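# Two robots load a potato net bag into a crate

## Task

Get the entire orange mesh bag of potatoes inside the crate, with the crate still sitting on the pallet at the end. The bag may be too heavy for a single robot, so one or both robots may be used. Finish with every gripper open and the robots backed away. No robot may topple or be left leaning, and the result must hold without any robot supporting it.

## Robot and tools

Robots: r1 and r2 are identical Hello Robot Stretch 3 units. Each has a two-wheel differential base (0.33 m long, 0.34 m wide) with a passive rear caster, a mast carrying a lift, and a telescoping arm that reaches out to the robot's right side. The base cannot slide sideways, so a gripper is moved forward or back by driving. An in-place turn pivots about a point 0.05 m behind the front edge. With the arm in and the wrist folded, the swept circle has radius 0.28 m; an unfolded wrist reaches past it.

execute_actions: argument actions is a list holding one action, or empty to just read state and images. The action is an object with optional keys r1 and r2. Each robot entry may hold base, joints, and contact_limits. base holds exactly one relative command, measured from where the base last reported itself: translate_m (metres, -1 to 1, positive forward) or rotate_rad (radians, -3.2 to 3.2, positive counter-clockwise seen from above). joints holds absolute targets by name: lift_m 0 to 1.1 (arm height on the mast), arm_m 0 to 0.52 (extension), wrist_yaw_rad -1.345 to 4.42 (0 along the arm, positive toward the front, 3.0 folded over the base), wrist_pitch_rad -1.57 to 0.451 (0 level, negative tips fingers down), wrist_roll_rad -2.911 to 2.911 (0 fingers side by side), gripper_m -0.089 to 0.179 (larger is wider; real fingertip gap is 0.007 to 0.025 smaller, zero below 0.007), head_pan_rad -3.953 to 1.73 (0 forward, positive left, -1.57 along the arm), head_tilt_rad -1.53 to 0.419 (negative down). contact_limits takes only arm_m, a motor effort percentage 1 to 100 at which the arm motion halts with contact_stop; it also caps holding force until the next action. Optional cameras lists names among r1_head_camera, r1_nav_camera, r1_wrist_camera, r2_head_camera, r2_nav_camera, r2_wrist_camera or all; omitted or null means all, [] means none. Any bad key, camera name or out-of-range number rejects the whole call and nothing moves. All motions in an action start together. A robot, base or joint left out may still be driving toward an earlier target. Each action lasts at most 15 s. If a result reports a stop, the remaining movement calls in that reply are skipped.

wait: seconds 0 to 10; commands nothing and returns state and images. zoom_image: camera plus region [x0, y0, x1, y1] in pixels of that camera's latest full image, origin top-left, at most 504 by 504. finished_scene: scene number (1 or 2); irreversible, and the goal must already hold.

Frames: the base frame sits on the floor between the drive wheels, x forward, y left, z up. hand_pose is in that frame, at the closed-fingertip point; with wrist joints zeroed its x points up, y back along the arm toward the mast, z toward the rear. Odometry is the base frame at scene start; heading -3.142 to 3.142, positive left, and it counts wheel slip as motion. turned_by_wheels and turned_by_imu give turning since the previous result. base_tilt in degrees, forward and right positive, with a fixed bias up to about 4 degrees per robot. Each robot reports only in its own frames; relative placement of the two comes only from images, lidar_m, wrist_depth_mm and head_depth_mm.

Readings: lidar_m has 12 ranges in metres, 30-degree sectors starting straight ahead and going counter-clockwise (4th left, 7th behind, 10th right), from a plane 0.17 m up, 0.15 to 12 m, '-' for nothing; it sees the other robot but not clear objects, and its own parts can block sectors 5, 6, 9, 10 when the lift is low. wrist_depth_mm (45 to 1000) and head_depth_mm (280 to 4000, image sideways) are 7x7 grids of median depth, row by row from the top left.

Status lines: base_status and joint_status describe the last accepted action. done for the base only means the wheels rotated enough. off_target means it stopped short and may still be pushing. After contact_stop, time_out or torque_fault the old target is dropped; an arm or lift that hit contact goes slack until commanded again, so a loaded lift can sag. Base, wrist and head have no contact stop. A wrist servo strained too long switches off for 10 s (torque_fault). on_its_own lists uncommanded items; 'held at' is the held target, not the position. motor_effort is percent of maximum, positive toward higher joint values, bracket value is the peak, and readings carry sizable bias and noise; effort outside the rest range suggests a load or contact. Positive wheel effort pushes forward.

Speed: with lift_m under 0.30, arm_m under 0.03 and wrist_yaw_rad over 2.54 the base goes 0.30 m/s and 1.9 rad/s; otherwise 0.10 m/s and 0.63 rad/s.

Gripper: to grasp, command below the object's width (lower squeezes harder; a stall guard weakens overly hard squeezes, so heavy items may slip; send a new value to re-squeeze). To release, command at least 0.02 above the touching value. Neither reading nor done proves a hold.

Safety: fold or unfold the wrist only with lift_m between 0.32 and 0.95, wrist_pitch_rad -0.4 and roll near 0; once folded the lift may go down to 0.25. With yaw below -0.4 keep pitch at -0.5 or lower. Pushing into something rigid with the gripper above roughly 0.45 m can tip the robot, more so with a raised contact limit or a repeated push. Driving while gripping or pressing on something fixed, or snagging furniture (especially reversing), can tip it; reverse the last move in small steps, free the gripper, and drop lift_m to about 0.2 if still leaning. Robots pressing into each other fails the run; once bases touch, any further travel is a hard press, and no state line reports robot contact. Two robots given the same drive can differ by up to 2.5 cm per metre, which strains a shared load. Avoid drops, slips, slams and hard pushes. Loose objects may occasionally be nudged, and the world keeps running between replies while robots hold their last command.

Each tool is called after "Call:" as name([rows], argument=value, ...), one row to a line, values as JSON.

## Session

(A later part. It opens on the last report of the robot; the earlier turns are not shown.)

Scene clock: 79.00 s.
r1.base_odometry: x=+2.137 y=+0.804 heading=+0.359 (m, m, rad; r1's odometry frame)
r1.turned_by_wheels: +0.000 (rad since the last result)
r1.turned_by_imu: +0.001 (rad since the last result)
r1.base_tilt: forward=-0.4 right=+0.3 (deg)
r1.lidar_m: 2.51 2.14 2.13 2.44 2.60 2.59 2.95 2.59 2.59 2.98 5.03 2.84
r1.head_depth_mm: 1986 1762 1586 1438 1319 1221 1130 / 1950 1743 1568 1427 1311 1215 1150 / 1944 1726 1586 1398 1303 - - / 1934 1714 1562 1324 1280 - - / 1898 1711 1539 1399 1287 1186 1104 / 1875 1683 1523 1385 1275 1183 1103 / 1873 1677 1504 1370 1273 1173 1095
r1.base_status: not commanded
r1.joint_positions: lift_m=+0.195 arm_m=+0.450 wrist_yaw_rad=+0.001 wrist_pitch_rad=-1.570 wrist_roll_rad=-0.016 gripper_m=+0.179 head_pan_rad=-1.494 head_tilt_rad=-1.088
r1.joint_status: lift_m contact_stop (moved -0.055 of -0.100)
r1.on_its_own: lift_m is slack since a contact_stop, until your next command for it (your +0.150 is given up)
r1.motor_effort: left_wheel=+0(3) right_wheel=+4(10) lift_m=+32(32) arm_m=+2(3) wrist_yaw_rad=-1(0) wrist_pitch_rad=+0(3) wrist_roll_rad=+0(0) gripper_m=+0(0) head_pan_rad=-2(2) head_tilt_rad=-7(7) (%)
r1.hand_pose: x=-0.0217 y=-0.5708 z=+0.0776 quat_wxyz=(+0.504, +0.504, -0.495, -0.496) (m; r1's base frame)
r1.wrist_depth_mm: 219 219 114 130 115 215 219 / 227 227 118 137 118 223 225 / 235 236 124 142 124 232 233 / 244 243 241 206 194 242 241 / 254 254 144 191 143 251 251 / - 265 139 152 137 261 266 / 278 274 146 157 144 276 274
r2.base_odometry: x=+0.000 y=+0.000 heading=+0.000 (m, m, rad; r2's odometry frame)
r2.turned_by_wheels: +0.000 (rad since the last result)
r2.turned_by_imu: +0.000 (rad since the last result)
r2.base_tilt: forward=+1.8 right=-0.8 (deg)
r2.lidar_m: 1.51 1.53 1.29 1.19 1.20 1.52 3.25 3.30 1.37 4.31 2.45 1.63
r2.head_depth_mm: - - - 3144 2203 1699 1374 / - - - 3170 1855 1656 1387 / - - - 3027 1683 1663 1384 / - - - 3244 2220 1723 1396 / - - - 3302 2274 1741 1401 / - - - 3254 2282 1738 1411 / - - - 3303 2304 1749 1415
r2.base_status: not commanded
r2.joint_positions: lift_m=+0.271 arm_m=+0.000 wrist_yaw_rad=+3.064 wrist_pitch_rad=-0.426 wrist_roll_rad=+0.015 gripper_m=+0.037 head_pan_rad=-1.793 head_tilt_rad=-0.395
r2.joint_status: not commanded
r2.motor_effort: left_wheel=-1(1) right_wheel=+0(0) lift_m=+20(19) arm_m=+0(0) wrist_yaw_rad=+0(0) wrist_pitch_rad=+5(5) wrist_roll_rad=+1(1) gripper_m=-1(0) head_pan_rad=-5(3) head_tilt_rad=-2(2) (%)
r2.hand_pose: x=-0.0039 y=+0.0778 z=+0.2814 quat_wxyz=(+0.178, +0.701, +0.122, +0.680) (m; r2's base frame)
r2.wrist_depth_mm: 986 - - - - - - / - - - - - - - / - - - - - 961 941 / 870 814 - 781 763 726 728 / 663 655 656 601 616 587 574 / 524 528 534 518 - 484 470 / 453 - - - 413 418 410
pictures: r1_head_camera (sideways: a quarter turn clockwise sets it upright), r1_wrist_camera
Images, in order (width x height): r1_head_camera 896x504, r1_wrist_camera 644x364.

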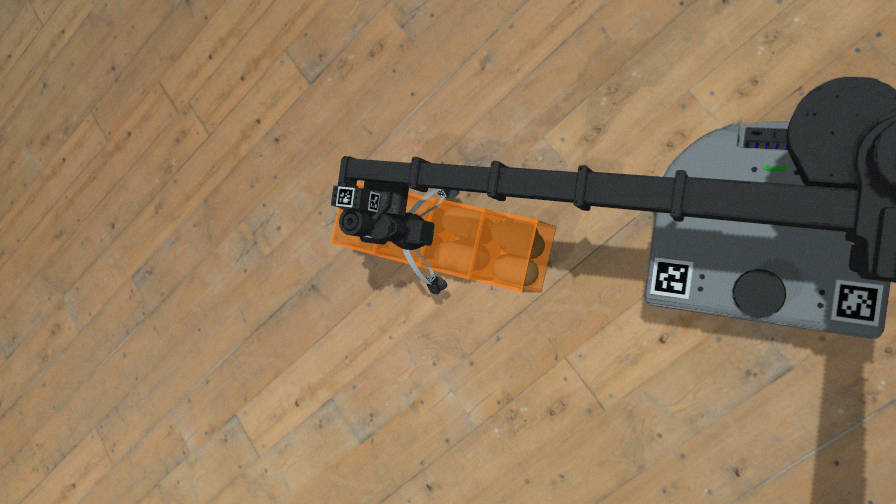

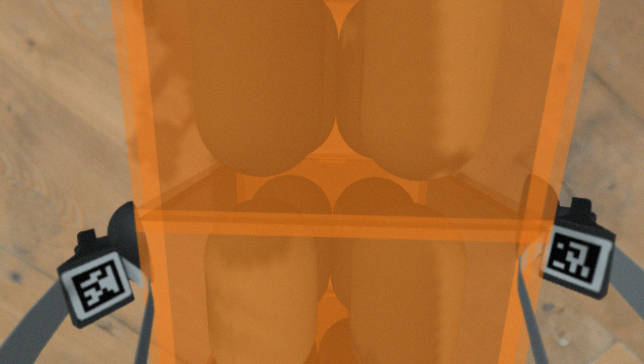

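Call:
execute_actions([
  {"r1":{"joints":{"gripper_m":0.06}}},
], cameras=["r1_wrist_camera"])

Call:
execute_actions([
  {"r1":{"joints":{"lift_m":0.25}}},
], cameras=["r1_head_camera","r1_wrist_camera"])

Scene clock: 86.00 s.
r1.base_odometry: x=+2.137 y=+0.804 heading=+0.359 (m, m, rad; r1's odometry frame)
r1.turned_by_wheels: +0.000 (rad since the last result)
r1.turned_by_imu: +0.000 (rad since the last result)
r1.base_tilt: forward=-0.4 right=+0.3 (deg)
r1.lidar_m: 2.51 2.14 2.13 2.43 2.60 2.59 2.95 2.59 2.59 2.98 4.99 2.85
r1.head_depth_mm: 1977 1760 1586 1440 1320 1219 1131 / 1952 1737 1567 1424 1316 1214 - / 1928 1731 1587 1399 1304 - - / 1922 1712 1561 1327 1280 - - / 1907 1694 1524 1399 1287 1191 1107 / 1876 1688 1520 1388 1275 1178 1099 / 1874 1676 1510 1388 1273 1172 1094
r1.base_status: not commanded
r1.joint_positions: lift_m=+0.200 arm_m=+0.450 wrist_yaw_rad=+0.001 wrist_pitch_rad=-1.572 wrist_roll_rad=-0.015 gripper_m=+0.062 head_pan_rad=-1.494 head_tilt_rad=-1.088
r1.joint_status: all done
r1.on_its_own: lift_m is slack since a contact_stop, until your next command for it (your +0.150 is given up)
r1.motor_effort: left_wheel=-4(4) right_wheel=+12(13) lift_m=+32(33) arm_m=+2(2) wrist_yaw_rad=+0(1) wrist_pitch_rad=+1(2) wrist_roll_rad=-1(1) gripper_m=-32(100) head_pan_rad=-2(2) head_tilt_rad=-7(7) (%)
r1.hand_pose: x=-0.0217 y=-0.5703 z=+0.0829 quat_wxyz=(+0.504, +0.504, -0.495, -0.497) (m; r1's base frame)
r1.wrist_depth_mm: 224 225 119 138 119 220 222 / 231 231 123 141 123 228 231 / 242 240 130 149 128 236 239 / 251 250 249 211 204 247 245 / 260 258 147 161 146 258 257 / 272 - 145 156 143 272 271 / 283 282 151 166 150 280 281
r2.base_odometry: x=+0.000 y=+0.000 heading=+0.000 (m, m, rad; r2's odometry frame)
r2.turned_by_wheels: +0.000 (rad since the last result)
r2.turned_by_imu: +0.001 (rad since the last result)
r2.base_tilt: forward=+1.8 right=-0.7 (deg)
r2.lidar_m: 1.51 1.53 1.29 1.19 1.21 1.53 3.25 3.30 1.37 4.30 2.46 1.64
r2.head_depth_mm: - - - 3155 2207 1715 1386 / - - - 3150 1883 1666 1377 / - - - 3049 1685 1665 1398 / - - - 3232 2247 1719 1394 / - - - 3276 2282 1739 1397 / - - - 3370 2283 1758 1418 / - - - 3367 2291 1740 1413
r2.base_status: not commanded
r2.joint_positions: lift_m=+0.271 arm_m=+0.000 wrist_yaw_rad=+3.064 wrist_pitch_rad=-0.426 wrist_roll_rad=+0.015 gripper_m=+0.037 head_pan_rad=-1.793 head_tilt_rad=-0.395
r2.joint_status: not commanded
r2.motor_effort: left_wheel=-1(1) right_wheel=+1(0) lift_m=+19(19) arm_m=+0(0) wrist_yaw_rad=+0(1) wrist_pitch_rad=+5(5) wrist_roll_rad=+1(1) gripper_m=+0(1) head_pan_rad=-5(4) head_tilt_rad=-1(2) (%)
r2.hand_pose: x=-0.0039 y=+0.0778 z=+0.2814 quat_wxyz=(+0.178, +0.701, +0.122, +0.680) (m; r2's base frame)
r2.wrist_depth_mm: 994 - - - - - - / - - - - - - - / - - - - - 959 937 / 868 839 - 787 745 735 703 / 660 638 633 607 608 580 570 / 540 526 530 522 - 487 480 / 458 - - - 413 420 410
pictures: r1_wrist_camera
Images, in order (width x height): r1_wrist_camera 644x364.

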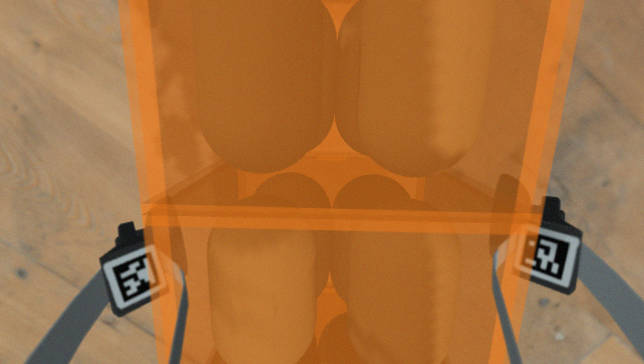

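Scene clock: 87.27 s.
r1.base_odometry: x=+2.137 y=+0.804 heading=+0.360 (m, m, rad; r1's odometry frame)
r1.turned_by_wheels: +0.000 (rad since the last result)
r1.turned_by_imu: +0.001 (rad since the last result)
r1.base_tilt: forward=-0.5 right=+0.3 (deg)
r1.lidar_m: 2.51 2.14 2.13 2.43 2.60 2.59 2.96 2.58 2.59 2.98 5.01 2.84
r1.head_depth_mm: 1964 1747 1578 1436 1327 1222 1136 / 1972 1746 1570 1434 1308 1212 - / 1949 1721 1578 1390 1293 - - / 1923 1701 1547 1279 1285 - - / 1902 1702 1527 1397 1286 1187 1107 / 1888 1684 1521 1387 1279 1185 1101 / 1855 1673 1511 1380 1272 1176 1092
r1.base_status: not commanded
r1.joint_positions: lift_m=+0.249 arm_m=+0.450 wrist_yaw_rad=+0.001 wrist_pitch_rad=-1.549 wrist_roll_rad=-0.014 gripper_m=+0.069 head_pan_rad=-1.494 head_tilt_rad=-1.088
r1.joint_status: all done
r1.on_its_own: gripper_m is held at +0.067, not at your +0.060, by its stall guard, which is still easing
r1.motor_effort: left_wheel=+0(4) right_wheel=+2(12) lift_m=+61(63) arm_m=+2(1) wrist_yaw_rad=+0(1) wrist_pitch_rad=-8(9) wrist_roll_rad=-1(1) gripper_m=-27(32) head_pan_rad=-4(2) head_tilt_rad=-7(7) (%)
r1.hand_pose: x=-0.0216 y=-0.5763 z=+0.1309 quat_wxyz=(+0.509, +0.498, -0.501, -0.491) (m; r1's base frame)
r1.wrist_depth_mm: 269 268 135 149 135 265 266 / 276 277 135 150 135 274 274 / 288 285 150 195 144 285 285 / 297 296 291 216 292 294 295 / 310 305 152 166 150 306 306 / 319 - 149 164 149 318 317 / 331 333 158 174 157 327 330
r2.base_odometry: x=+0.000 y=+0.000 heading=+0.000 (m, m, rad; r2's odometry frame)
r2.turned_by_wheels: +0.000 (rad since the last result)
r2.turned_by_imu: +0.000 (rad since the last result)
r2.base_tilt: forward=+1.8 right=-0.8 (deg)
r2.lidar_m: 1.51 1.53 1.29 1.19 1.21 1.52 3.24 3.30 1.37 4.31 2.46 1.64
r2.head_depth_mm: - - - 3152 2228 1715 1378 / - - - 2999 1865 1661 1392 / - - - 3062 1711 1665 1389 / - - - 3270 2266 1709 1399 / - - - 3234 2276 1733 1405 / - - - 3287 2251 1743 1407 / - - - 3333 2294 1753 1413
r2.base_status: not commanded
r2.joint_positions: lift_m=+0.271 arm_m=+0.000 wrist_yaw_rad=+3.064 wrist_pitch_rad=-0.426 wrist_roll_rad=+0.015 gripper_m=+0.037 head_pan_rad=-1.793 head_tilt_rad=-0.395
r2.joint_status: not commanded
r2.motor_effort: left_wheel=-1(1) right_wheel=+0(0) lift_m=+18(19) arm_m=+1(1) wrist_yaw_rad=+0(0) wrist_pitch_rad=+5(5) wrist_roll_rad=+1(1) gripper_m=+0(0) head_pan_rad=-5(4) head_tilt_rad=-2(2) (%)
r2.hand_pose: x=-0.0039 y=+0.0778 z=+0.2814 quat_wxyz=(+0.178, +0.701, +0.122, +0.680) (m; r2's base frame)
r2.wrist_depth_mm: - - - - - - - / - - - - - - - / - - - - 997 979 956 / 863 828 - 778 740 740 721 / 666 638 641 617 610 594 582 / 529 529 534 535 - 483 480 / 452 - - - 405 412 404
pictures: r1_head_camera (sideways: a quarter turn clockwise sets it upright), r1_wrist_camera
Images, in order (width x height): r1_head_camera 896x504, r1_wrist_camera 644x364.

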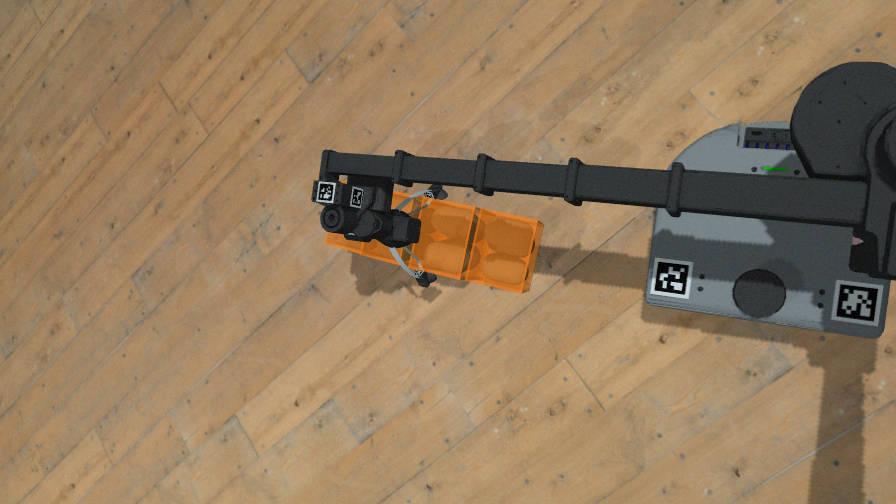

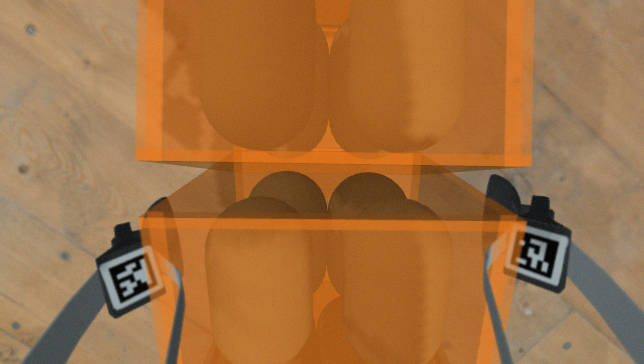

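It grips. Test higher.

Call:
execute_actions([
  {"r1":{"joints":{"lift_m":0.36}}},
], cameras=["r1_head_camera","r1_wrist_camera"])

Scene clock: 93.20 s.
r1.base_odometry: x=+2.137 y=+0.804 heading=+0.360 (m, m, rad; r1's odometry frame)
r1.turned_by_wheels: +0.000 (rad since the last result)
r1.turned_by_imu: +0.001 (rad since the last result)
r1.base_tilt: forward=-0.6 right=+0.2 (deg)
r1.lidar_m: 2.52 2.14 2.13 2.44 2.59 2.59 2.94 2.59 2.59 2.98 5.00 2.84
r1.head_depth_mm: 1959 1764 1576 1431 1318 1217 1144 / 1954 1729 1570 1429 1312 1218 - / 1929 1726 1581 1395 1298 - - / 1915 1712 1540 1322 1265 - - / 1894 1694 1528 1393 1285 1187 1097 / 1891 1676 1518 1384 1273 1179 1102 / 1856 1658 1504 1378 1264 1177 1095
r1.base_status: not commanded
r1.joint_positions: lift_m=+0.360 arm_m=+0.450 wrist_yaw_rad=+0.000 wrist_pitch_rad=-1.567 wrist_roll_rad=-0.014 gripper_m=+0.087 head_pan_rad=-1.494 head_tilt_rad=-1.090
r1.joint_status: all done
r1.on_its_own: gripper_m is held at +0.087, not at your +0.060, by its stall guard, which is not easing now
r1.motor_effort: left_wheel=+0(5) right_wheel=+1(8) lift_m=+40(65) arm_m=+2(2) wrist_yaw_rad=+1(0) wrist_pitch_rad=-1(10) wrist_roll_rad=-1(2) gripper_m=+0(23) head_pan_rad=-2(2) head_tilt_rad=-5(7) (%)
r1.hand_pose: x=-0.0216 y=-0.5716 z=+0.2421 quat_wxyz=(+0.504, +0.503, -0.497, -0.496) (m; r1's base frame)
r1.wrist_depth_mm: 373 371 372 269 371 370 370 / 382 385 381 328 382 385 384 / 400 399 402 290 393 394 395 / 411 418 410 318 407 410 408 / 434 431 425 312 313 430 424 / 451 446 449 386 444 444 443 / 472 464 462 403 459 463 463
r2.base_odometry: x=+0.000 y=+0.000 heading=+0.000 (m, m, rad; r2's odometry frame)
r2.turned_by_wheels: +0.000 (rad since the last result)
r2.turned_by_imu: +0.001 (rad since the last result)
r2.base_tilt: forward=+1.8 right=-0.7 (deg)
r2.lidar_m: 1.51 1.53 1.29 1.19 1.21 1.53 3.26 3.30 1.37 4.29 2.45 1.63
r2.head_depth_mm: - - - 3164 2216 1702 1387 / - - - 2445 2169 1680 1377 / - - - 3039 1802 1662 1384 / - - - 3209 2231 1710 1395 / - - - 3240 2269 1737 1395 / - - - 3291 2280 1742 1417 / - - - 3340 2307 1751 1420
r2.base_status: not commanded
r2.joint_positions: lift_m=+0.271 arm_m=+0.000 wrist_yaw_rad=+3.064 wrist_pitch_rad=-0.426 wrist_roll_rad=+0.015 gripper_m=+0.037 head_pan_rad=-1.793 head_tilt_rad=-0.395
r2.joint_status: not commanded
r2.motor_effort: left_wheel=-1(1) right_wheel=+0(0) lift_m=+19(19) arm_m=+0(1) wrist_yaw_rad=+1(1) wrist_pitch_rad=+5(5) wrist_roll_rad=+1(1) gripper_m=+0(0) head_pan_rad=-5(4) head_tilt_rad=-3(3) (%)
r2.hand_pose: x=-0.0039 y=+0.0778 z=+0.2814 quat_wxyz=(+0.178, +0.701, +0.122, +0.680) (m; r2's base frame)
r2.wrist_depth_mm: 989 - - - - - - / - - - - - - - / - - - - 976 977 926 / 880 826 - 757 749 711 703 / 647 642 641 604 619 585 573 / 538 531 535 533 - 486 475 / 451 - - - 410 411 409
pictures: r1_head_camera (sideways: a quarter turn clockwise sets it upright), r1_wrist_camera
Images, in order (width x height): r1_head_camera 896x504, r1_wrist_camera 644x364.

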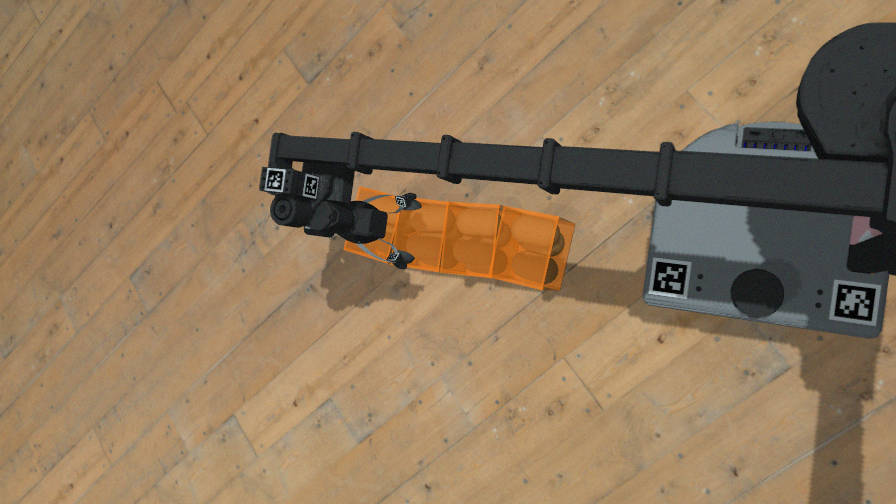

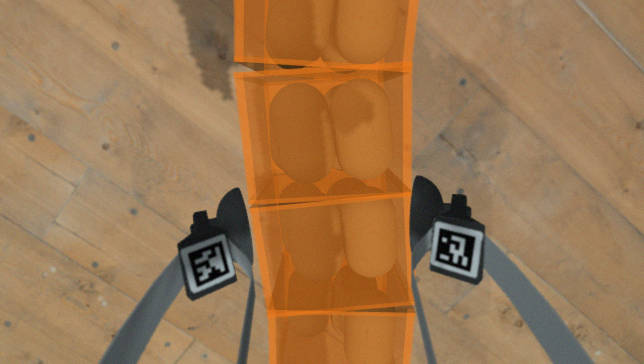

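Call:
execute_actions([
  {"r1":{"joints":{"arm_m":0.395,"lift_m":0.25,"gripper_m":0.179,"head_pan_rad":-0.7,"head_tilt_rad":-0.5}},"r2":{"base":{"rotate_rad":-2.2},"joints":{"head_pan_rad":0}}},
], cameras=["r1_head_camera","r1_wrist_camera","r2_head_camera"])

Scene clock: 125.30 s.
r1.base_odometry: x=+2.137 y=+0.804 heading=+0.360 (m, m, rad; r1's odometry frame)
r1.turned_by_wheels: +0.000 (rad since the last result)
r1.turned_by_imu: +0.001 (rad since the last result)
r1.base_tilt: forward=-0.3 right=+0.2 (deg)
r1.lidar_m: 2.52 2.14 2.14 2.43 1.55 2.59 2.95 2.59 2.59 2.98 5.00 2.84
r1.head_depth_mm: - - 3846 2584 1947 1559 1302 / - - 3731 2535 1914 1533 1282 / - - 3473 2497 1892 1519 1280 / - - 3099 2458 1869 1504 1261 / - - 3124 2393 1837 1491 1253 / - - 3348 2380 1805 1470 1244 / - - 3310 2336 1800 1463 1228
r1.base_status: not commanded
r1.joint_positions: lift_m=+0.250 arm_m=+0.395 wrist_yaw_rad=+0.000 wrist_pitch_rad=-1.567 wrist_roll_rad=-0.014 gripper_m=+0.179 head_pan_rad=-0.707 head_tilt_rad=-0.507
r1.joint_status: all done
r1.motor_effort: left_wheel=+1(0) right_wheel=+0(0) lift_m=+25(36) arm_m=-3(1) wrist_yaw_rad=+1(1) wrist_pitch_rad=-1(1) wrist_roll_rad=-1(1) gripper_m=+1(91) head_pan_rad=+5(38) head_tilt_rad=+5(42) (%)
r1.hand_pose: x=-0.0216 y=-0.5170 z=+0.1327 quat_wxyz=(+0.504, +0.503, -0.497, -0.496) (m; r1's base frame)
r1.wrist_depth_mm: 271 269 176 169 167 269 269 / 278 281 274 176 174 277 277 / 292 288 288 243 286 288 286 / 302 302 296 192 191 297 296 / 313 309 314 193 196 313 307 / 324 325 325 263 320 322 326 / 345 339 341 270 225 338 338
r2.base_odometry: x=+0.000 y=+0.000 heading=-2.200 (m, m, rad; r2's odometry frame)
r2.turned_by_wheels: -2.200 (rad since the last result)
r2.turned_by_imu: -2.197 (rad since the last result)
r2.base_tilt: forward=+1.8 right=-0.7 (deg)
r2.lidar_m: 2.06 1.37 2.77 1.70 1.51 1.52 1.35 1.19 1.20 1.43 2.66 3.26
r2.head_depth_mm: 3214 3460 3726 3131 2221 1707 1389 / 3559 3806 - 3181 2224 1709 1378 / 3897 - - 3174 2222 1728 1392 / - - - 3206 2228 1709 1394 / - - - 3239 2161 1673 1403 / - - - 3284 1563 1663 1402 / - - - 2970 2206 1693 1413
r2.base_status: done
r2.joint_positions: lift_m=+0.271 arm_m=+0.000 wrist_yaw_rad=+3.064 wrist_pitch_rad=-0.426 wrist_roll_rad=+0.015 gripper_m=+0.037 head_pan_rad=-0.007 head_tilt_rad=-0.396
r2.joint_status: all done
r2.motor_effort: left_wheel=+1(11) right_wheel=-1(6) lift_m=+19(19) arm_m=+1(0) wrist_yaw_rad=+0(0) wrist_pitch_rad=+5(5) wrist_roll_rad=+1(1) gripper_m=+0(0) head_pan_rad=+4(48) head_tilt_rad=-1(3) (%)
r2.hand_pose: x=-0.0039 y=+0.0777 z=+0.2814 quat_wxyz=(+0.178, +0.701, +0.122, +0.680) (m; r2's base frame)
r2.wrist_depth_mm: - - - - - - - / - - - - - - - / - - - - 995 961 944 / 857 818 - 773 751 712 719 / 681 641 659 603 606 585 573 / 536 523 544 530 - 487 476 / 450 - - - 412 414 410
pictures: r1_head_camera (sideways: a quarter turn clockwise sets it upright), r1_wrist_camera, r2_head_camera (sideways: a quarter turn clockwise sets it upright)
Images, in order (width x height): r1_head_camera 896x504, r1_wrist_camera 644x364, r2_head_camera 896x504.

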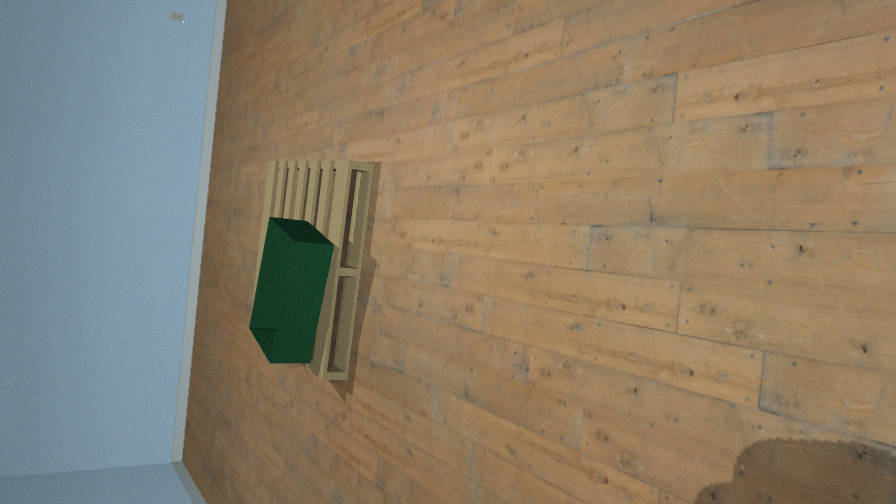

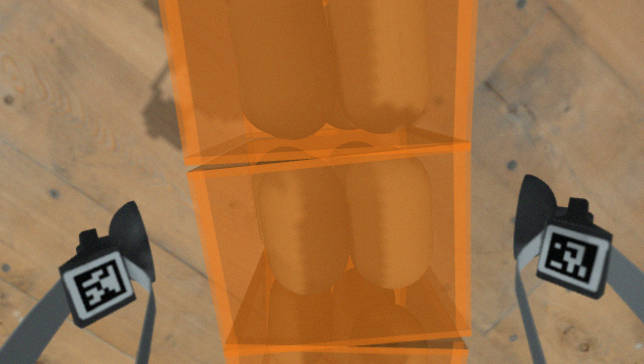

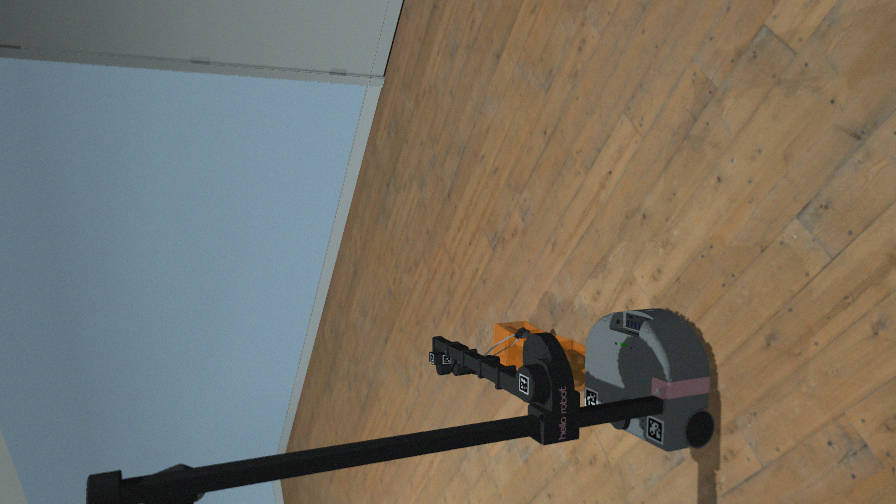

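Call:
execute_actions([
  {"r1":{"joints":{"arm_m":0.418}},"r2":{"base":{"rotate_rad":-0.35}}},
], cameras=[])

Call:
execute_actions([
  {"r1":{"joints":{"lift_m":0.198}}},
], cameras=["r1_wrist_camera"])

Call:
execute_actions([
  {"r1":{"joints":{"gripper_m":0.09}}},
], cameras=["r1_wrist_camera"])

Call:
execute_actions([
  {"r1":{"base":{"rotate_rad":-0.34},"joints":{"head_pan_rad":-1.4,"head_tilt_rad":-1.0}}},
], cameras=["r1_head_camera","r1_wrist_camera"])

Scene clock: 151.57 s.
r1.base_odometry: x=+2.137 y=+0.804 heading=+0.360 (m, m, rad; r1's odometry frame)
r1.turned_by_wheels: +0.000 (rad since the last result)
r1.turned_by_imu: +0.001 (rad since the last result)
r1.base_tilt: forward=-0.6 right=+0.4 (deg)
r1.lidar_m: 2.51 2.14 2.14 2.43 1.49 2.59 2.96 2.59 2.58 2.98 4.97 2.85
r1.head_depth_mm: - - 3846 2576 1935 1560 1288 / - - 3754 2547 1906 1533 1279 / - - 3427 2496 1895 1516 1270 / - - 3128 2446 1870 1501 1265 / - - 3084 2420 1836 1490 1247 / - - 3394 2361 1827 1472 1240 / - - 3360 2317 1791 1457 1228
r1.base_status: not commanded
r1.joint_positions: lift_m=+0.250 arm_m=+0.418 wrist_yaw_rad=+0.000 wrist_pitch_rad=-1.567 wrist_roll_rad=-0.014 gripper_m=+0.179 head_pan_rad=-0.707 head_tilt_rad=-0.507
r1.joint_status: all done
r1.motor_effort: left_wheel=+0(0) right_wheel=+1(1) lift_m=+25(25) arm_m=+4(3) wrist_yaw_rad=+1(2) wrist_pitch_rad=-1(1) wrist_roll_rad=-1(1) gripper_m=+0(1) head_pan_rad=+5(5) head_tilt_rad=+4(6) (%)
r1.hand_pose: x=-0.0216 y=-0.5394 z=+0.1327 quat_wxyz=(+0.504, +0.503, -0.497, -0.496) (m; r1's base frame)
r1.wrist_depth_mm: 270 268 266 177 266 268 267 / 281 280 275 174 173 275 276 / 290 288 287 181 182 287 285 / 301 302 296 212 297 298 299 / 315 314 313 195 194 309 305 / 325 326 325 202 203 321 325 / 343 337 336 275 333 336 337
r2.base_odometry: x=+0.000 y=+0.000 heading=-2.550 (m, m, rad; r2's odometry frame)
r2.turned_by_wheels: -0.350 (rad since the last result)
r2.turned_by_imu: -0.349 (rad since the last result)
r2.base_tilt: forward=+1.7 right=-0.7 (deg)
r2.lidar_m: 3.37 1.37 4.31 2.21 1.58 1.51 1.56 1.25 1.19 1.23 1.65 3.24
r2.head_depth_mm: 2756 2967 3226 3102 2207 1703 1382 / 2939 3176 3403 3180 2223 1705 1389 / 3053 3243 3581 3199 2218 1710 1388 / 3239 3454 3826 3244 2249 1721 1388 / 3382 3700 - 3259 2256 1730 1401 / 3619 3935 - 3256 2279 1722 1395 / 3846 - - 3316 2302 1731 1411
r2.base_status: done
r2.joint_positions: lift_m=+0.271 arm_m=+0.000 wrist_yaw_rad=+3.064 wrist_pitch_rad=-0.426 wrist_roll_rad=+0.015 gripper_m=+0.037 head_pan_rad=-0.007 head_tilt_rad=-0.396
r2.joint_status: not commanded
r2.motor_effort: left_wheel=+1(9) right_wheel=-2(6) lift_m=+19(19) arm_m=+0(0) wrist_yaw_rad=-1(0) wrist_pitch_rad=+5(5) wrist_roll_rad=+1(1) gripper_m=+0(0) head_pan_rad=+4(4) head_tilt_rad=-1(2) (%)
r2.hand_pose: x=-0.0039 y=+0.0777 z=+0.2814 quat_wxyz=(+0.178, +0.701, +0.122, +0.680) (m; r2's base frame)
r2.wrist_depth_mm: - - - - - - - / - - - - - - - / - - - - - 947 928 / 861 824 - 767 767 729 705 / 660 631 638 604 612 576 565 / 538 528 538 528 - 490 471 / 453 - - - 409 417 412
pictures: none
No camera images: the call's "cameras" was empty. Leave "cameras" out to get every camera's image.

Scene clock: 152.87 s.
r1.base_odometry: x=+2.137 y=+0.804 heading=+0.360 (m, m, rad; r1's odometry frame)
r1.turned_by_wheels: +0.000 (rad since the last result)
r1.turned_by_imu: +0.000 (rad since the last result)
r1.base_tilt: forward=-0.5 right=+0.2 (deg)
r1.lidar_m: 2.50 2.14 2.13 2.43 1.50 2.59 2.95 2.59 2.59 2.98 5.00 2.84
r1.head_depth_mm: - - 3844 2573 1951 1552 1296 / - - 3766 2532 1921 1532 1284 / - - 3435 2480 1892 1530 1269 / - - 3092 2458 1867 1506 1269 / - - 3153 2420 1849 1483 1251 / - - 3436 2369 1815 1478 1241 / - - 3347 2335 1795 1459 1229
r1.base_status: not commanded
r1.joint_positions: lift_m=+0.198 arm_m=+0.418 wrist_yaw_rad=+0.000 wrist_pitch_rad=-1.567 wrist_roll_rad=-0.014 gripper_m=+0.179 head_pan_rad=-0.707 head_tilt_rad=-0.507
r1.joint_status: all done
r1.motor_effort: left_wheel=-1(0) right_wheel=+0(1) lift_m=+22(25) arm_m=+4(3) wrist_yaw_rad=+1(1) wrist_pitch_rad=-1(1) wrist_roll_rad=-1(1) gripper_m=+0(1) head_pan_rad=+3(4) head_tilt_rad=+5(5) (%)
r1.hand_pose: x=-0.0216 y=-0.5394 z=+0.0808 quat_wxyz=(+0.504, +0.503, -0.497, -0.496) (m; r1's base frame)
r1.wrist_depth_mm: 222 221 117 124 117 219 220 / 231 230 122 127 121 227 228 / 239 238 131 131 127 237 237 / 249 248 244 147 145 246 243 / 257 258 252 154 148 257 253 / 268 268 264 143 143 264 267 / 282 280 278 149 149 278 276
r2.base_odometry: x=+0.000 y=+0.000 heading=-2.550 (m, m, rad; r2's odometry frame)
r2.turned_by_wheels: +0.000 (rad since the last result)
r2.turned_by_imu: +0.000 (rad since the last result)
r2.base_tilt: forward=+1.8 right=-0.7 (deg)
r2.lidar_m: 3.36 1.37 4.32 2.21 1.59 1.51 1.56 1.25 1.19 1.23 1.65 3.25
r2.head_depth_mm: 2804 3032 3243 3129 2216 1694 1390 / 2933 3153 3386 3175 2238 1711 1384 / 3064 3282 3599 3235 2221 1717 1390 / 3208 3518 3812 3239 2240 1721 1397 / 3405 3671 - 3294 2273 1736 1408 / 3596 3929 - 3301 2277 1732 1412 / 3827 - - 3317 2283 1733 1402
r2.base_status: not commanded
r2.joint_positions: lift_m=+0.271 arm_m=+0.000 wrist_yaw_rad=+3.064 wrist_pitch_rad=-0.426 wrist_roll_rad=+0.015 gripper_m=+0.037 head_pan_rad=-0.007 head_tilt_rad=-0.396
r2.joint_status: not commanded
r2.motor_effort: left_wheel=+1(1) right_wheel=-1(1) lift_m=+19(19) arm_m=+1(0) wrist_yaw_rad=+0(0) wrist_pitch_rad=+5(5) wrist_roll_rad=+1(1) gripper_m=+0(1) head_pan_rad=+4(4) head_tilt_rad=-2(2) (%)
r2.hand_pose: x=-0.0039 y=+0.0777 z=+0.2814 quat_wxyz=(+0.178, +0.701, +0.122, +0.680) (m; r2's base frame)
r2.wrist_depth_mm: - - - - - - - / - - - - - - - / - - - - - 972 949 / 865 831 - 773 762 725 711 / 643 645 634 624 610 575 576 / 539 537 546 532 - 486 480 / 456 - - - 412 424 410
pictures: r1_wrist_camera
Images, in order (width x height): r1_wrist_camera 644x364.

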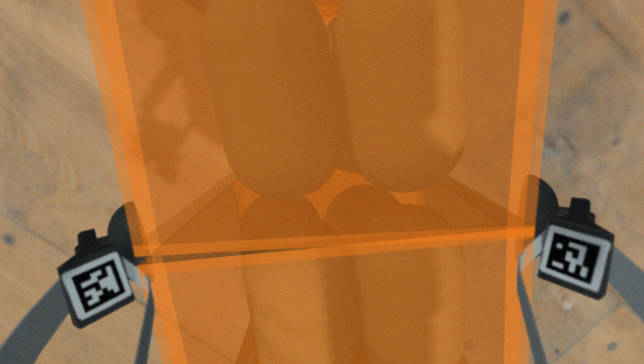

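Scene clock: 154.23 s.
r1.base_odometry: x=+2.137 y=+0.804 heading=+0.359 (m, m, rad; r1's odometry frame)
r1.turned_by_wheels: +0.000 (rad since the last result)
r1.turned_by_imu: +0.000 (rad since the last result)
r1.base_tilt: forward=-0.4 right=+0.3 (deg)
r1.lidar_m: 2.51 2.14 2.14 2.44 1.49 2.59 2.95 2.59 2.59 2.98 4.97 2.84
r1.head_depth_mm: - - 3896 2581 1957 1552 1295 / - - 3771 2552 1922 1542 1286 / - - 3524 2499 1895 1524 1277 / - - 3103 2456 1866 1504 1261 / - - 3093 2420 1834 1497 1247 / - - 3372 2376 1812 1480 1240 / - - 3350 2329 1785 1464 1228
r1.base_status: not commanded
r1.joint_positions: lift_m=+0.198 arm_m=+0.418 wrist_yaw_rad=+0.000 wrist_pitch_rad=-1.571 wrist_roll_rad=-0.014 gripper_m=+0.091 head_pan_rad=-0.707 head_tilt_rad=-0.507
r1.joint_status: all done
r1.motor_effort: left_wheel=-1(2) right_wheel=+3(5) lift_m=+21(22) arm_m=+3(4) wrist_yaw_rad=+1(1) wrist_pitch_rad=+1(1) wrist_roll_rad=-1(1) gripper_m=-22(100) head_pan_rad=+3(5) head_tilt_rad=+5(5) (%)
r1.hand_pose: x=-0.0216 y=-0.5384 z=+0.0809 quat_wxyz=(+0.503, +0.504, -0.496, -0.497) (m; r1's base frame)
r1.wrist_depth_mm: 225 224 119 125 118 221 221 / 234 232 124 128 123 229 230 / 240 240 133 133 128 239 237 / 250 249 247 149 149 246 247 / 260 257 255 155 149 257 253 / 269 - 267 145 144 271 268 / 282 279 280 151 150 278 278
r2.base_odometry: x=+0.000 y=+0.000 heading=-2.550 (m, m, rad; r2's odometry frame)
r2.turned_by_wheels: +0.000 (rad since the last result)
r2.turned_by_imu: +0.000 (rad since the last result)
r2.base_tilt: forward=+1.8 right=-0.7 (deg)
r2.lidar_m: 3.34 1.37 4.30 2.21 1.58 1.51 1.56 1.25 1.19 1.23 1.65 3.26
r2.head_depth_mm: 2825 2997 3184 3184 2209 1695 1381 / 2919 3140 3430 3194 2205 1696 1385 / 3056 3307 3591 3181 2242 1696 1388 / 3169 3488 3795 3261 2246 1718 1386 / 3420 3653 3963 3208 2279 1716 1408 / 3576 3925 - 3338 2278 1740 1404 / 3862 - - 3326 2291 1729 1412
r2.base_status: not commanded
r2.joint_positions: lift_m=+0.271 arm_m=+0.000 wrist_yaw_rad=+3.064 wrist_pitch_rad=-0.426 wrist_roll_rad=+0.015 gripper_m=+0.037 head_pan_rad=-0.007 head_tilt_rad=-0.396
r2.joint_status: not commanded
r2.motor_effort: left_wheel=+1(1) right_wheel=-2(2) lift_m=+20(19) arm_m=+0(0) wrist_yaw_rad=+0(0) wrist_pitch_rad=+6(5) wrist_roll_rad=+1(1) gripper_m=-1(0) head_pan_rad=+5(3) head_tilt_rad=-2(1) (%)
r2.hand_pose: x=-0.0039 y=+0.0777 z=+0.2814 quat_wxyz=(+0.178, +0.701, +0.122, +0.680) (m; r2's base frame)
r2.wrist_depth_mm: - - - - - - - / - - - - - - - / - - - - 991 983 955 / 865 808 - 786 757 731 715 / 653 649 620 617 621 588 572 / 539 526 539 523 - 493 474 / 452 - - - 414 414 413
pictures: r1_wrist_camera
Images, in order (width x height): r1_wrist_camera 644x364.

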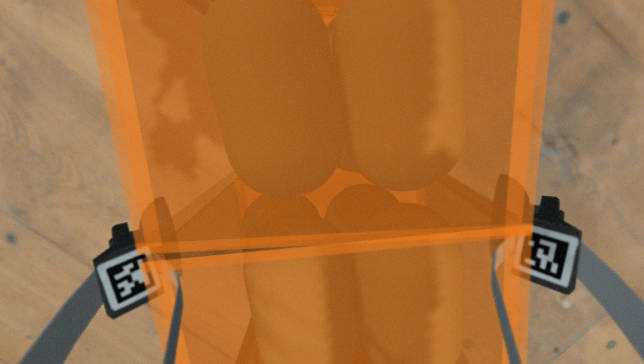

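Scene clock: 156.27 s.
r1.base_odometry: x=+2.137 y=+0.804 heading=+0.020 (m, m, rad; r1's odometry frame)
r1.turned_by_wheels: -0.339 (rad since the last result)
r1.turned_by_imu: -0.218 (rad since the last result)
r1.base_tilt: forward=-0.6 right=+0.4 (deg)
r1.lidar_m: 2.97 2.19 2.12 2.22 2.69 2.60 2.72 2.71 2.60 2.70 3.76 2.82
r1.head_depth_mm: 2355 1998 1727 1527 1363 1239 1130 / 2312 1957 1712 1514 1354 1232 1132 / 2311 1962 1695 1554 1283 1229 - / 2256 1932 1685 1487 1286 1229 - / 2234 1917 1662 1478 1327 1208 1116 / 2221 1878 1647 1467 1318 1193 1094 / 2172 1879 1637 1454 1307 1188 1089
r1.base_status: done
r1.joint_positions: lift_m=+0.198 arm_m=+0.418 wrist_yaw_rad=-0.004 wrist_pitch_rad=-1.580 wrist_roll_rad=-0.020 gripper_m=+0.094 head_pan_rad=-1.393 head_tilt_rad=-0.987
r1.joint_status: all done
r1.on_its_own: right_wheel is at rest, and its effort (-20) is outside its rest range (-18 to +18)
r1.motor_effort: left_wheel=+7(12) right_wheel=-20(31) lift_m=+20(21) arm_m=+3(3) wrist_yaw_rad=+4(5) wrist_pitch_rad=+4(4) wrist_roll_rad=+2(2) gripper_m=-22(23) head_pan_rad=-2(38) head_tilt_rad=-7(41) (%)
r1.hand_pose: x=-0.0215 y=-0.5361 z=+0.0812 quat_wxyz=(+0.501, +0.506, -0.493, -0.499) (m; r1's base frame)
r1.wrist_depth_mm: 224 221 121 121 124 222 219 / 231 233 123 128 125 230 229 / 242 240 128 134 130 237 238 / 251 250 144 200 247 248 250 / 260 258 258 157 149 - 256 / 274 273 266 149 145 271 266 / 285 286 280 154 152 280 281
r2.base_odometry: x=+0.000 y=+0.000 heading=-2.550 (m, m, rad; r2's odometry frame)
r2.turned_by_wheels: +0.000 (rad since the last result)
r2.turned_by_imu: +0.000 (rad since the last result)
r2.base_tilt: forward=+1.7 right=-0.7 (deg)
r2.lidar_m: 3.37 1.38 4.28 2.21 1.59 1.51 1.56 1.25 1.19 1.23 1.65 3.25
r2.head_depth_mm: 2798 3014 3217 3150 2186 1686 1381 / 2921 3187 3426 3173 2177 1692 1390 / 3078 3274 3547 3242 2245 1704 1396 / 3203 3495 3781 3254 2274 1728 1395 / 3363 3735 - 3301 2263 1718 1407 / 3706 3919 - 3305 2263 1740 1411 / 3900 - - 3291 2260 1748 1423
r2.base_status: not commanded
r2.joint_positions: lift_m=+0.271 arm_m=+0.000 wrist_yaw_rad=+3.064 wrist_pitch_rad=-0.426 wrist_roll_rad=+0.015 gripper_m=+0.037 head_pan_rad=-0.007 head_tilt_rad=-0.396
r2.joint_status: not commanded
r2.motor_effort: left_wheel=+2(1) right_wheel=-1(2) lift_m=+19(19) arm_m=+0(0) wrist_yaw_rad=+0(1) wrist_pitch_rad=+5(5) wrist_roll_rad=+1(1) gripper_m=+0(0) head_pan_rad=+4(4) head_tilt_rad=-3(3) (%)
r2.hand_pose: x=-0.0039 y=+0.0777 z=+0.2814 quat_wxyz=(+0.178, +0.701, +0.122, +0.680) (m; r2's base frame)
r2.wrist_depth_mm: - - - - - - - / - - - - - - - / - - - - - 992 928 / 859 816 - 771 751 731 731 / 666 639 641 606 628 593 566 / 548 533 537 535 - 483 471 / 457 - - - 415 420 409
pictures: r1_head_camera (sideways: a quarter turn clockwise sets it upright), r1_wrist_camera
Images, in order (width x height): r1_head_camera 896x504, r1_wrist_camera 644x364.

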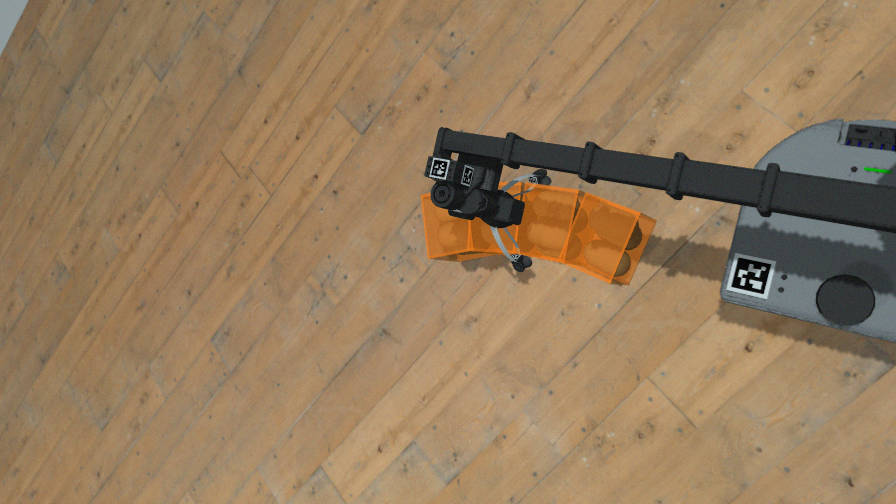

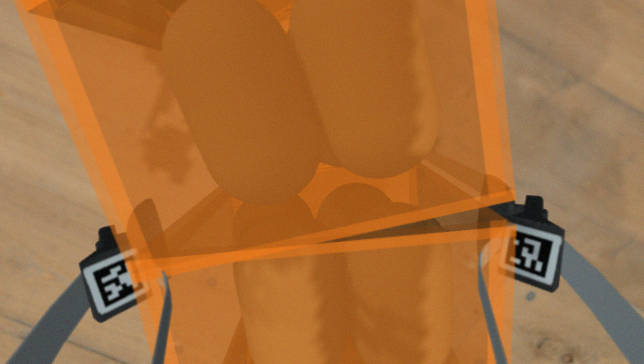

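Call:
execute_actions([
  {"r1":{"base":{"translate_m":0.8},"joints":{"lift_m":0.21}},"r2":{"base":{"translate_m":1.0}}},
], cameras=["r1_head_camera","r1_wrist_camera","r2_nav_camera"])

Scene clock: 169.13 s.
r1.base_odometry: x=+2.937 y=+0.820 heading=+0.020 (m, m, rad; r1's odometry frame)
r1.turned_by_wheels: +0.000 (rad since the last result)
r1.turned_by_imu: -0.006 (rad since the last result)
r1.base_tilt: forward=-0.4 right=+0.3 (deg)
r1.lidar_m: 2.42 1.78 1.72 1.78 2.46 3.28 1.62 3.11 3.00 3.14 4.31 2.17
r1.head_depth_mm: 2355 1993 1735 1524 1366 1241 1132 / 2318 1976 1708 1518 1356 1227 1136 / 2283 1945 1685 1546 1255 1232 - / 2260 1916 1685 1486 1289 1225 - / 2234 1912 1662 1470 1322 1207 1114 / 2201 1882 1651 1472 1314 1195 1095 / 2182 1868 1634 1444 1304 1185 1085
r1.base_status: done
r1.joint_positions: lift_m=+0.209 arm_m=+0.418 wrist_yaw_rad=+0.000 wrist_pitch_rad=-1.560 wrist_roll_rad=-0.011 gripper_m=+0.094 head_pan_rad=-1.393 head_tilt_rad=-0.988
r1.joint_status: all done
r1.motor_effort: left_wheel=-1(9) right_wheel=+6(15) lift_m=+50(54) arm_m=+3(3) wrist_yaw_rad=+1(5) wrist_pitch_rad=-4(4) wrist_roll_rad=-3(3) gripper_m=-20(24) head_pan_rad=-2(3) head_tilt_rad=-7(7) (%)
r1.hand_pose: x=-0.0216 y=-0.5413 z=+0.0916 quat_wxyz=(+0.505, +0.500, -0.499, -0.495) (m; r1's base frame)
r1.wrist_depth_mm: 231 232 228 126 127 227 229 / 240 240 235 129 129 236 237 / 247 247 244 136 134 246 247 / 259 258 255 207 154 255 255 / 268 265 264 157 152 265 263 / 278 - 275 150 149 280 278 / 291 290 289 158 158 289 285
r2.base_odometry: x=-0.830 y=-0.558 heading=-2.550 (m, m, rad; r2's odometry frame)
r2.turned_by_wheels: +0.000 (rad since the last result)
r2.turned_by_imu: +0.005 (rad since the last result)
r2.base_tilt: forward=+1.8 right=-0.8 (deg)
r2.lidar_m: 2.45 3.29 1.83 1.67 2.50 2.39 2.43 1.75 1.67 1.72 2.31 2.38
r2.head_depth_mm: 2037 2171 2329 2514 2190 1698 1379 / 2122 2276 2424 2651 2196 1699 1371 / 2216 2367 2576 2772 2245 1713 1389 / 2344 2530 2723 2918 2236 1718 1394 / 2470 2649 2933 3019 2260 1727 1398 / 2626 2870 3144 3324 2241 1724 1404 / 2746 3030 3365 3309 2295 1748 1411
r2.base_status: done
r2.joint_positions: lift_m=+0.271 arm_m=+0.000 wrist_yaw_rad=+3.064 wrist_pitch_rad=-0.426 wrist_roll_rad=+0.015 gripper_m=+0.037 head_pan_rad=-0.007 head_tilt_rad=-0.396
r2.joint_status: not commanded
r2.motor_effort: left_wheel=+1(11) right_wheel=-1(4) lift_m=+18(19) arm_m=+1(1) wrist_yaw_rad=+0(0) wrist_pitch_rad=+5(5) wrist_roll_rad=+1(1) gripper_m=+0(0) head_pan_rad=+4(4) head_tilt_rad=-1(3) (%)
r2.hand_pose: x=-0.0039 y=+0.0777 z=+0.2814 quat_wxyz=(+0.178, +0.701, +0.122, +0.680) (m; r2's base frame)
r2.wrist_depth_mm: - - - - - - - / - - - - - - - / - - - - - 975 949 / 847 832 - 791 756 727 718 / 673 637 637 613 616 583 580 / 530 527 538 534 - 494 475 / 449 - - - 414 417 409
pictures: r1_head_camera (sideways: a quarter turn clockwise sets it upright), r1_wrist_camera, r2_nav_camera (sideways: a quarter turn counterclockwise sets it upright)
Images, in order (width x height): r1_head_camera 896x504, r1_wrist_camera 644x364, r2_nav_camera 672x504.

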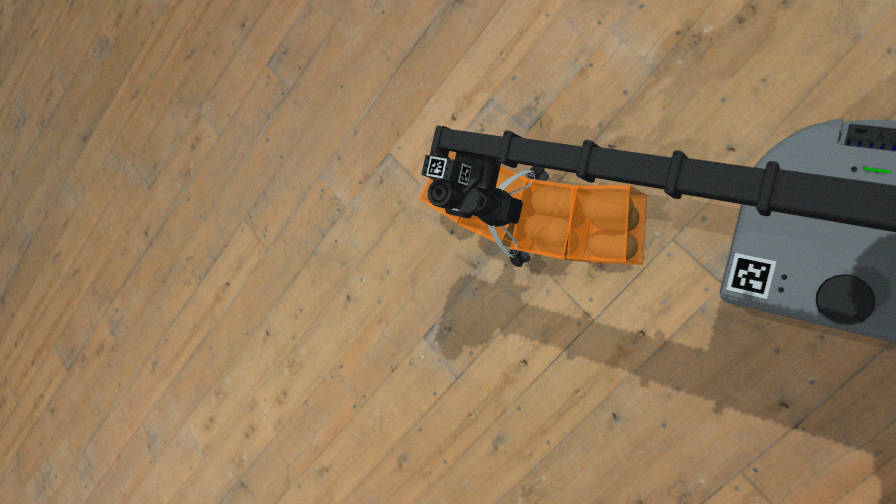

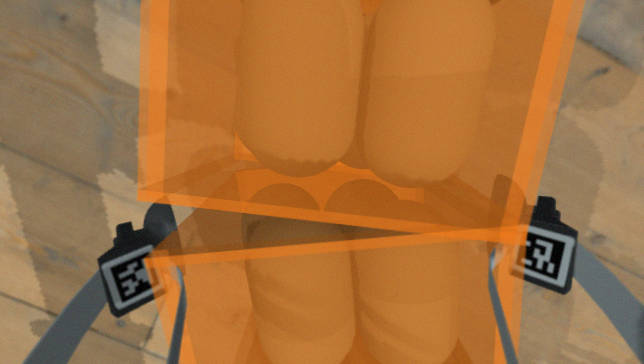

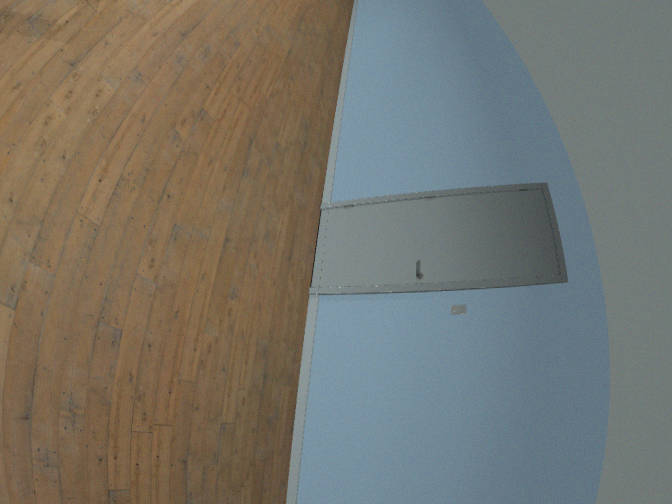

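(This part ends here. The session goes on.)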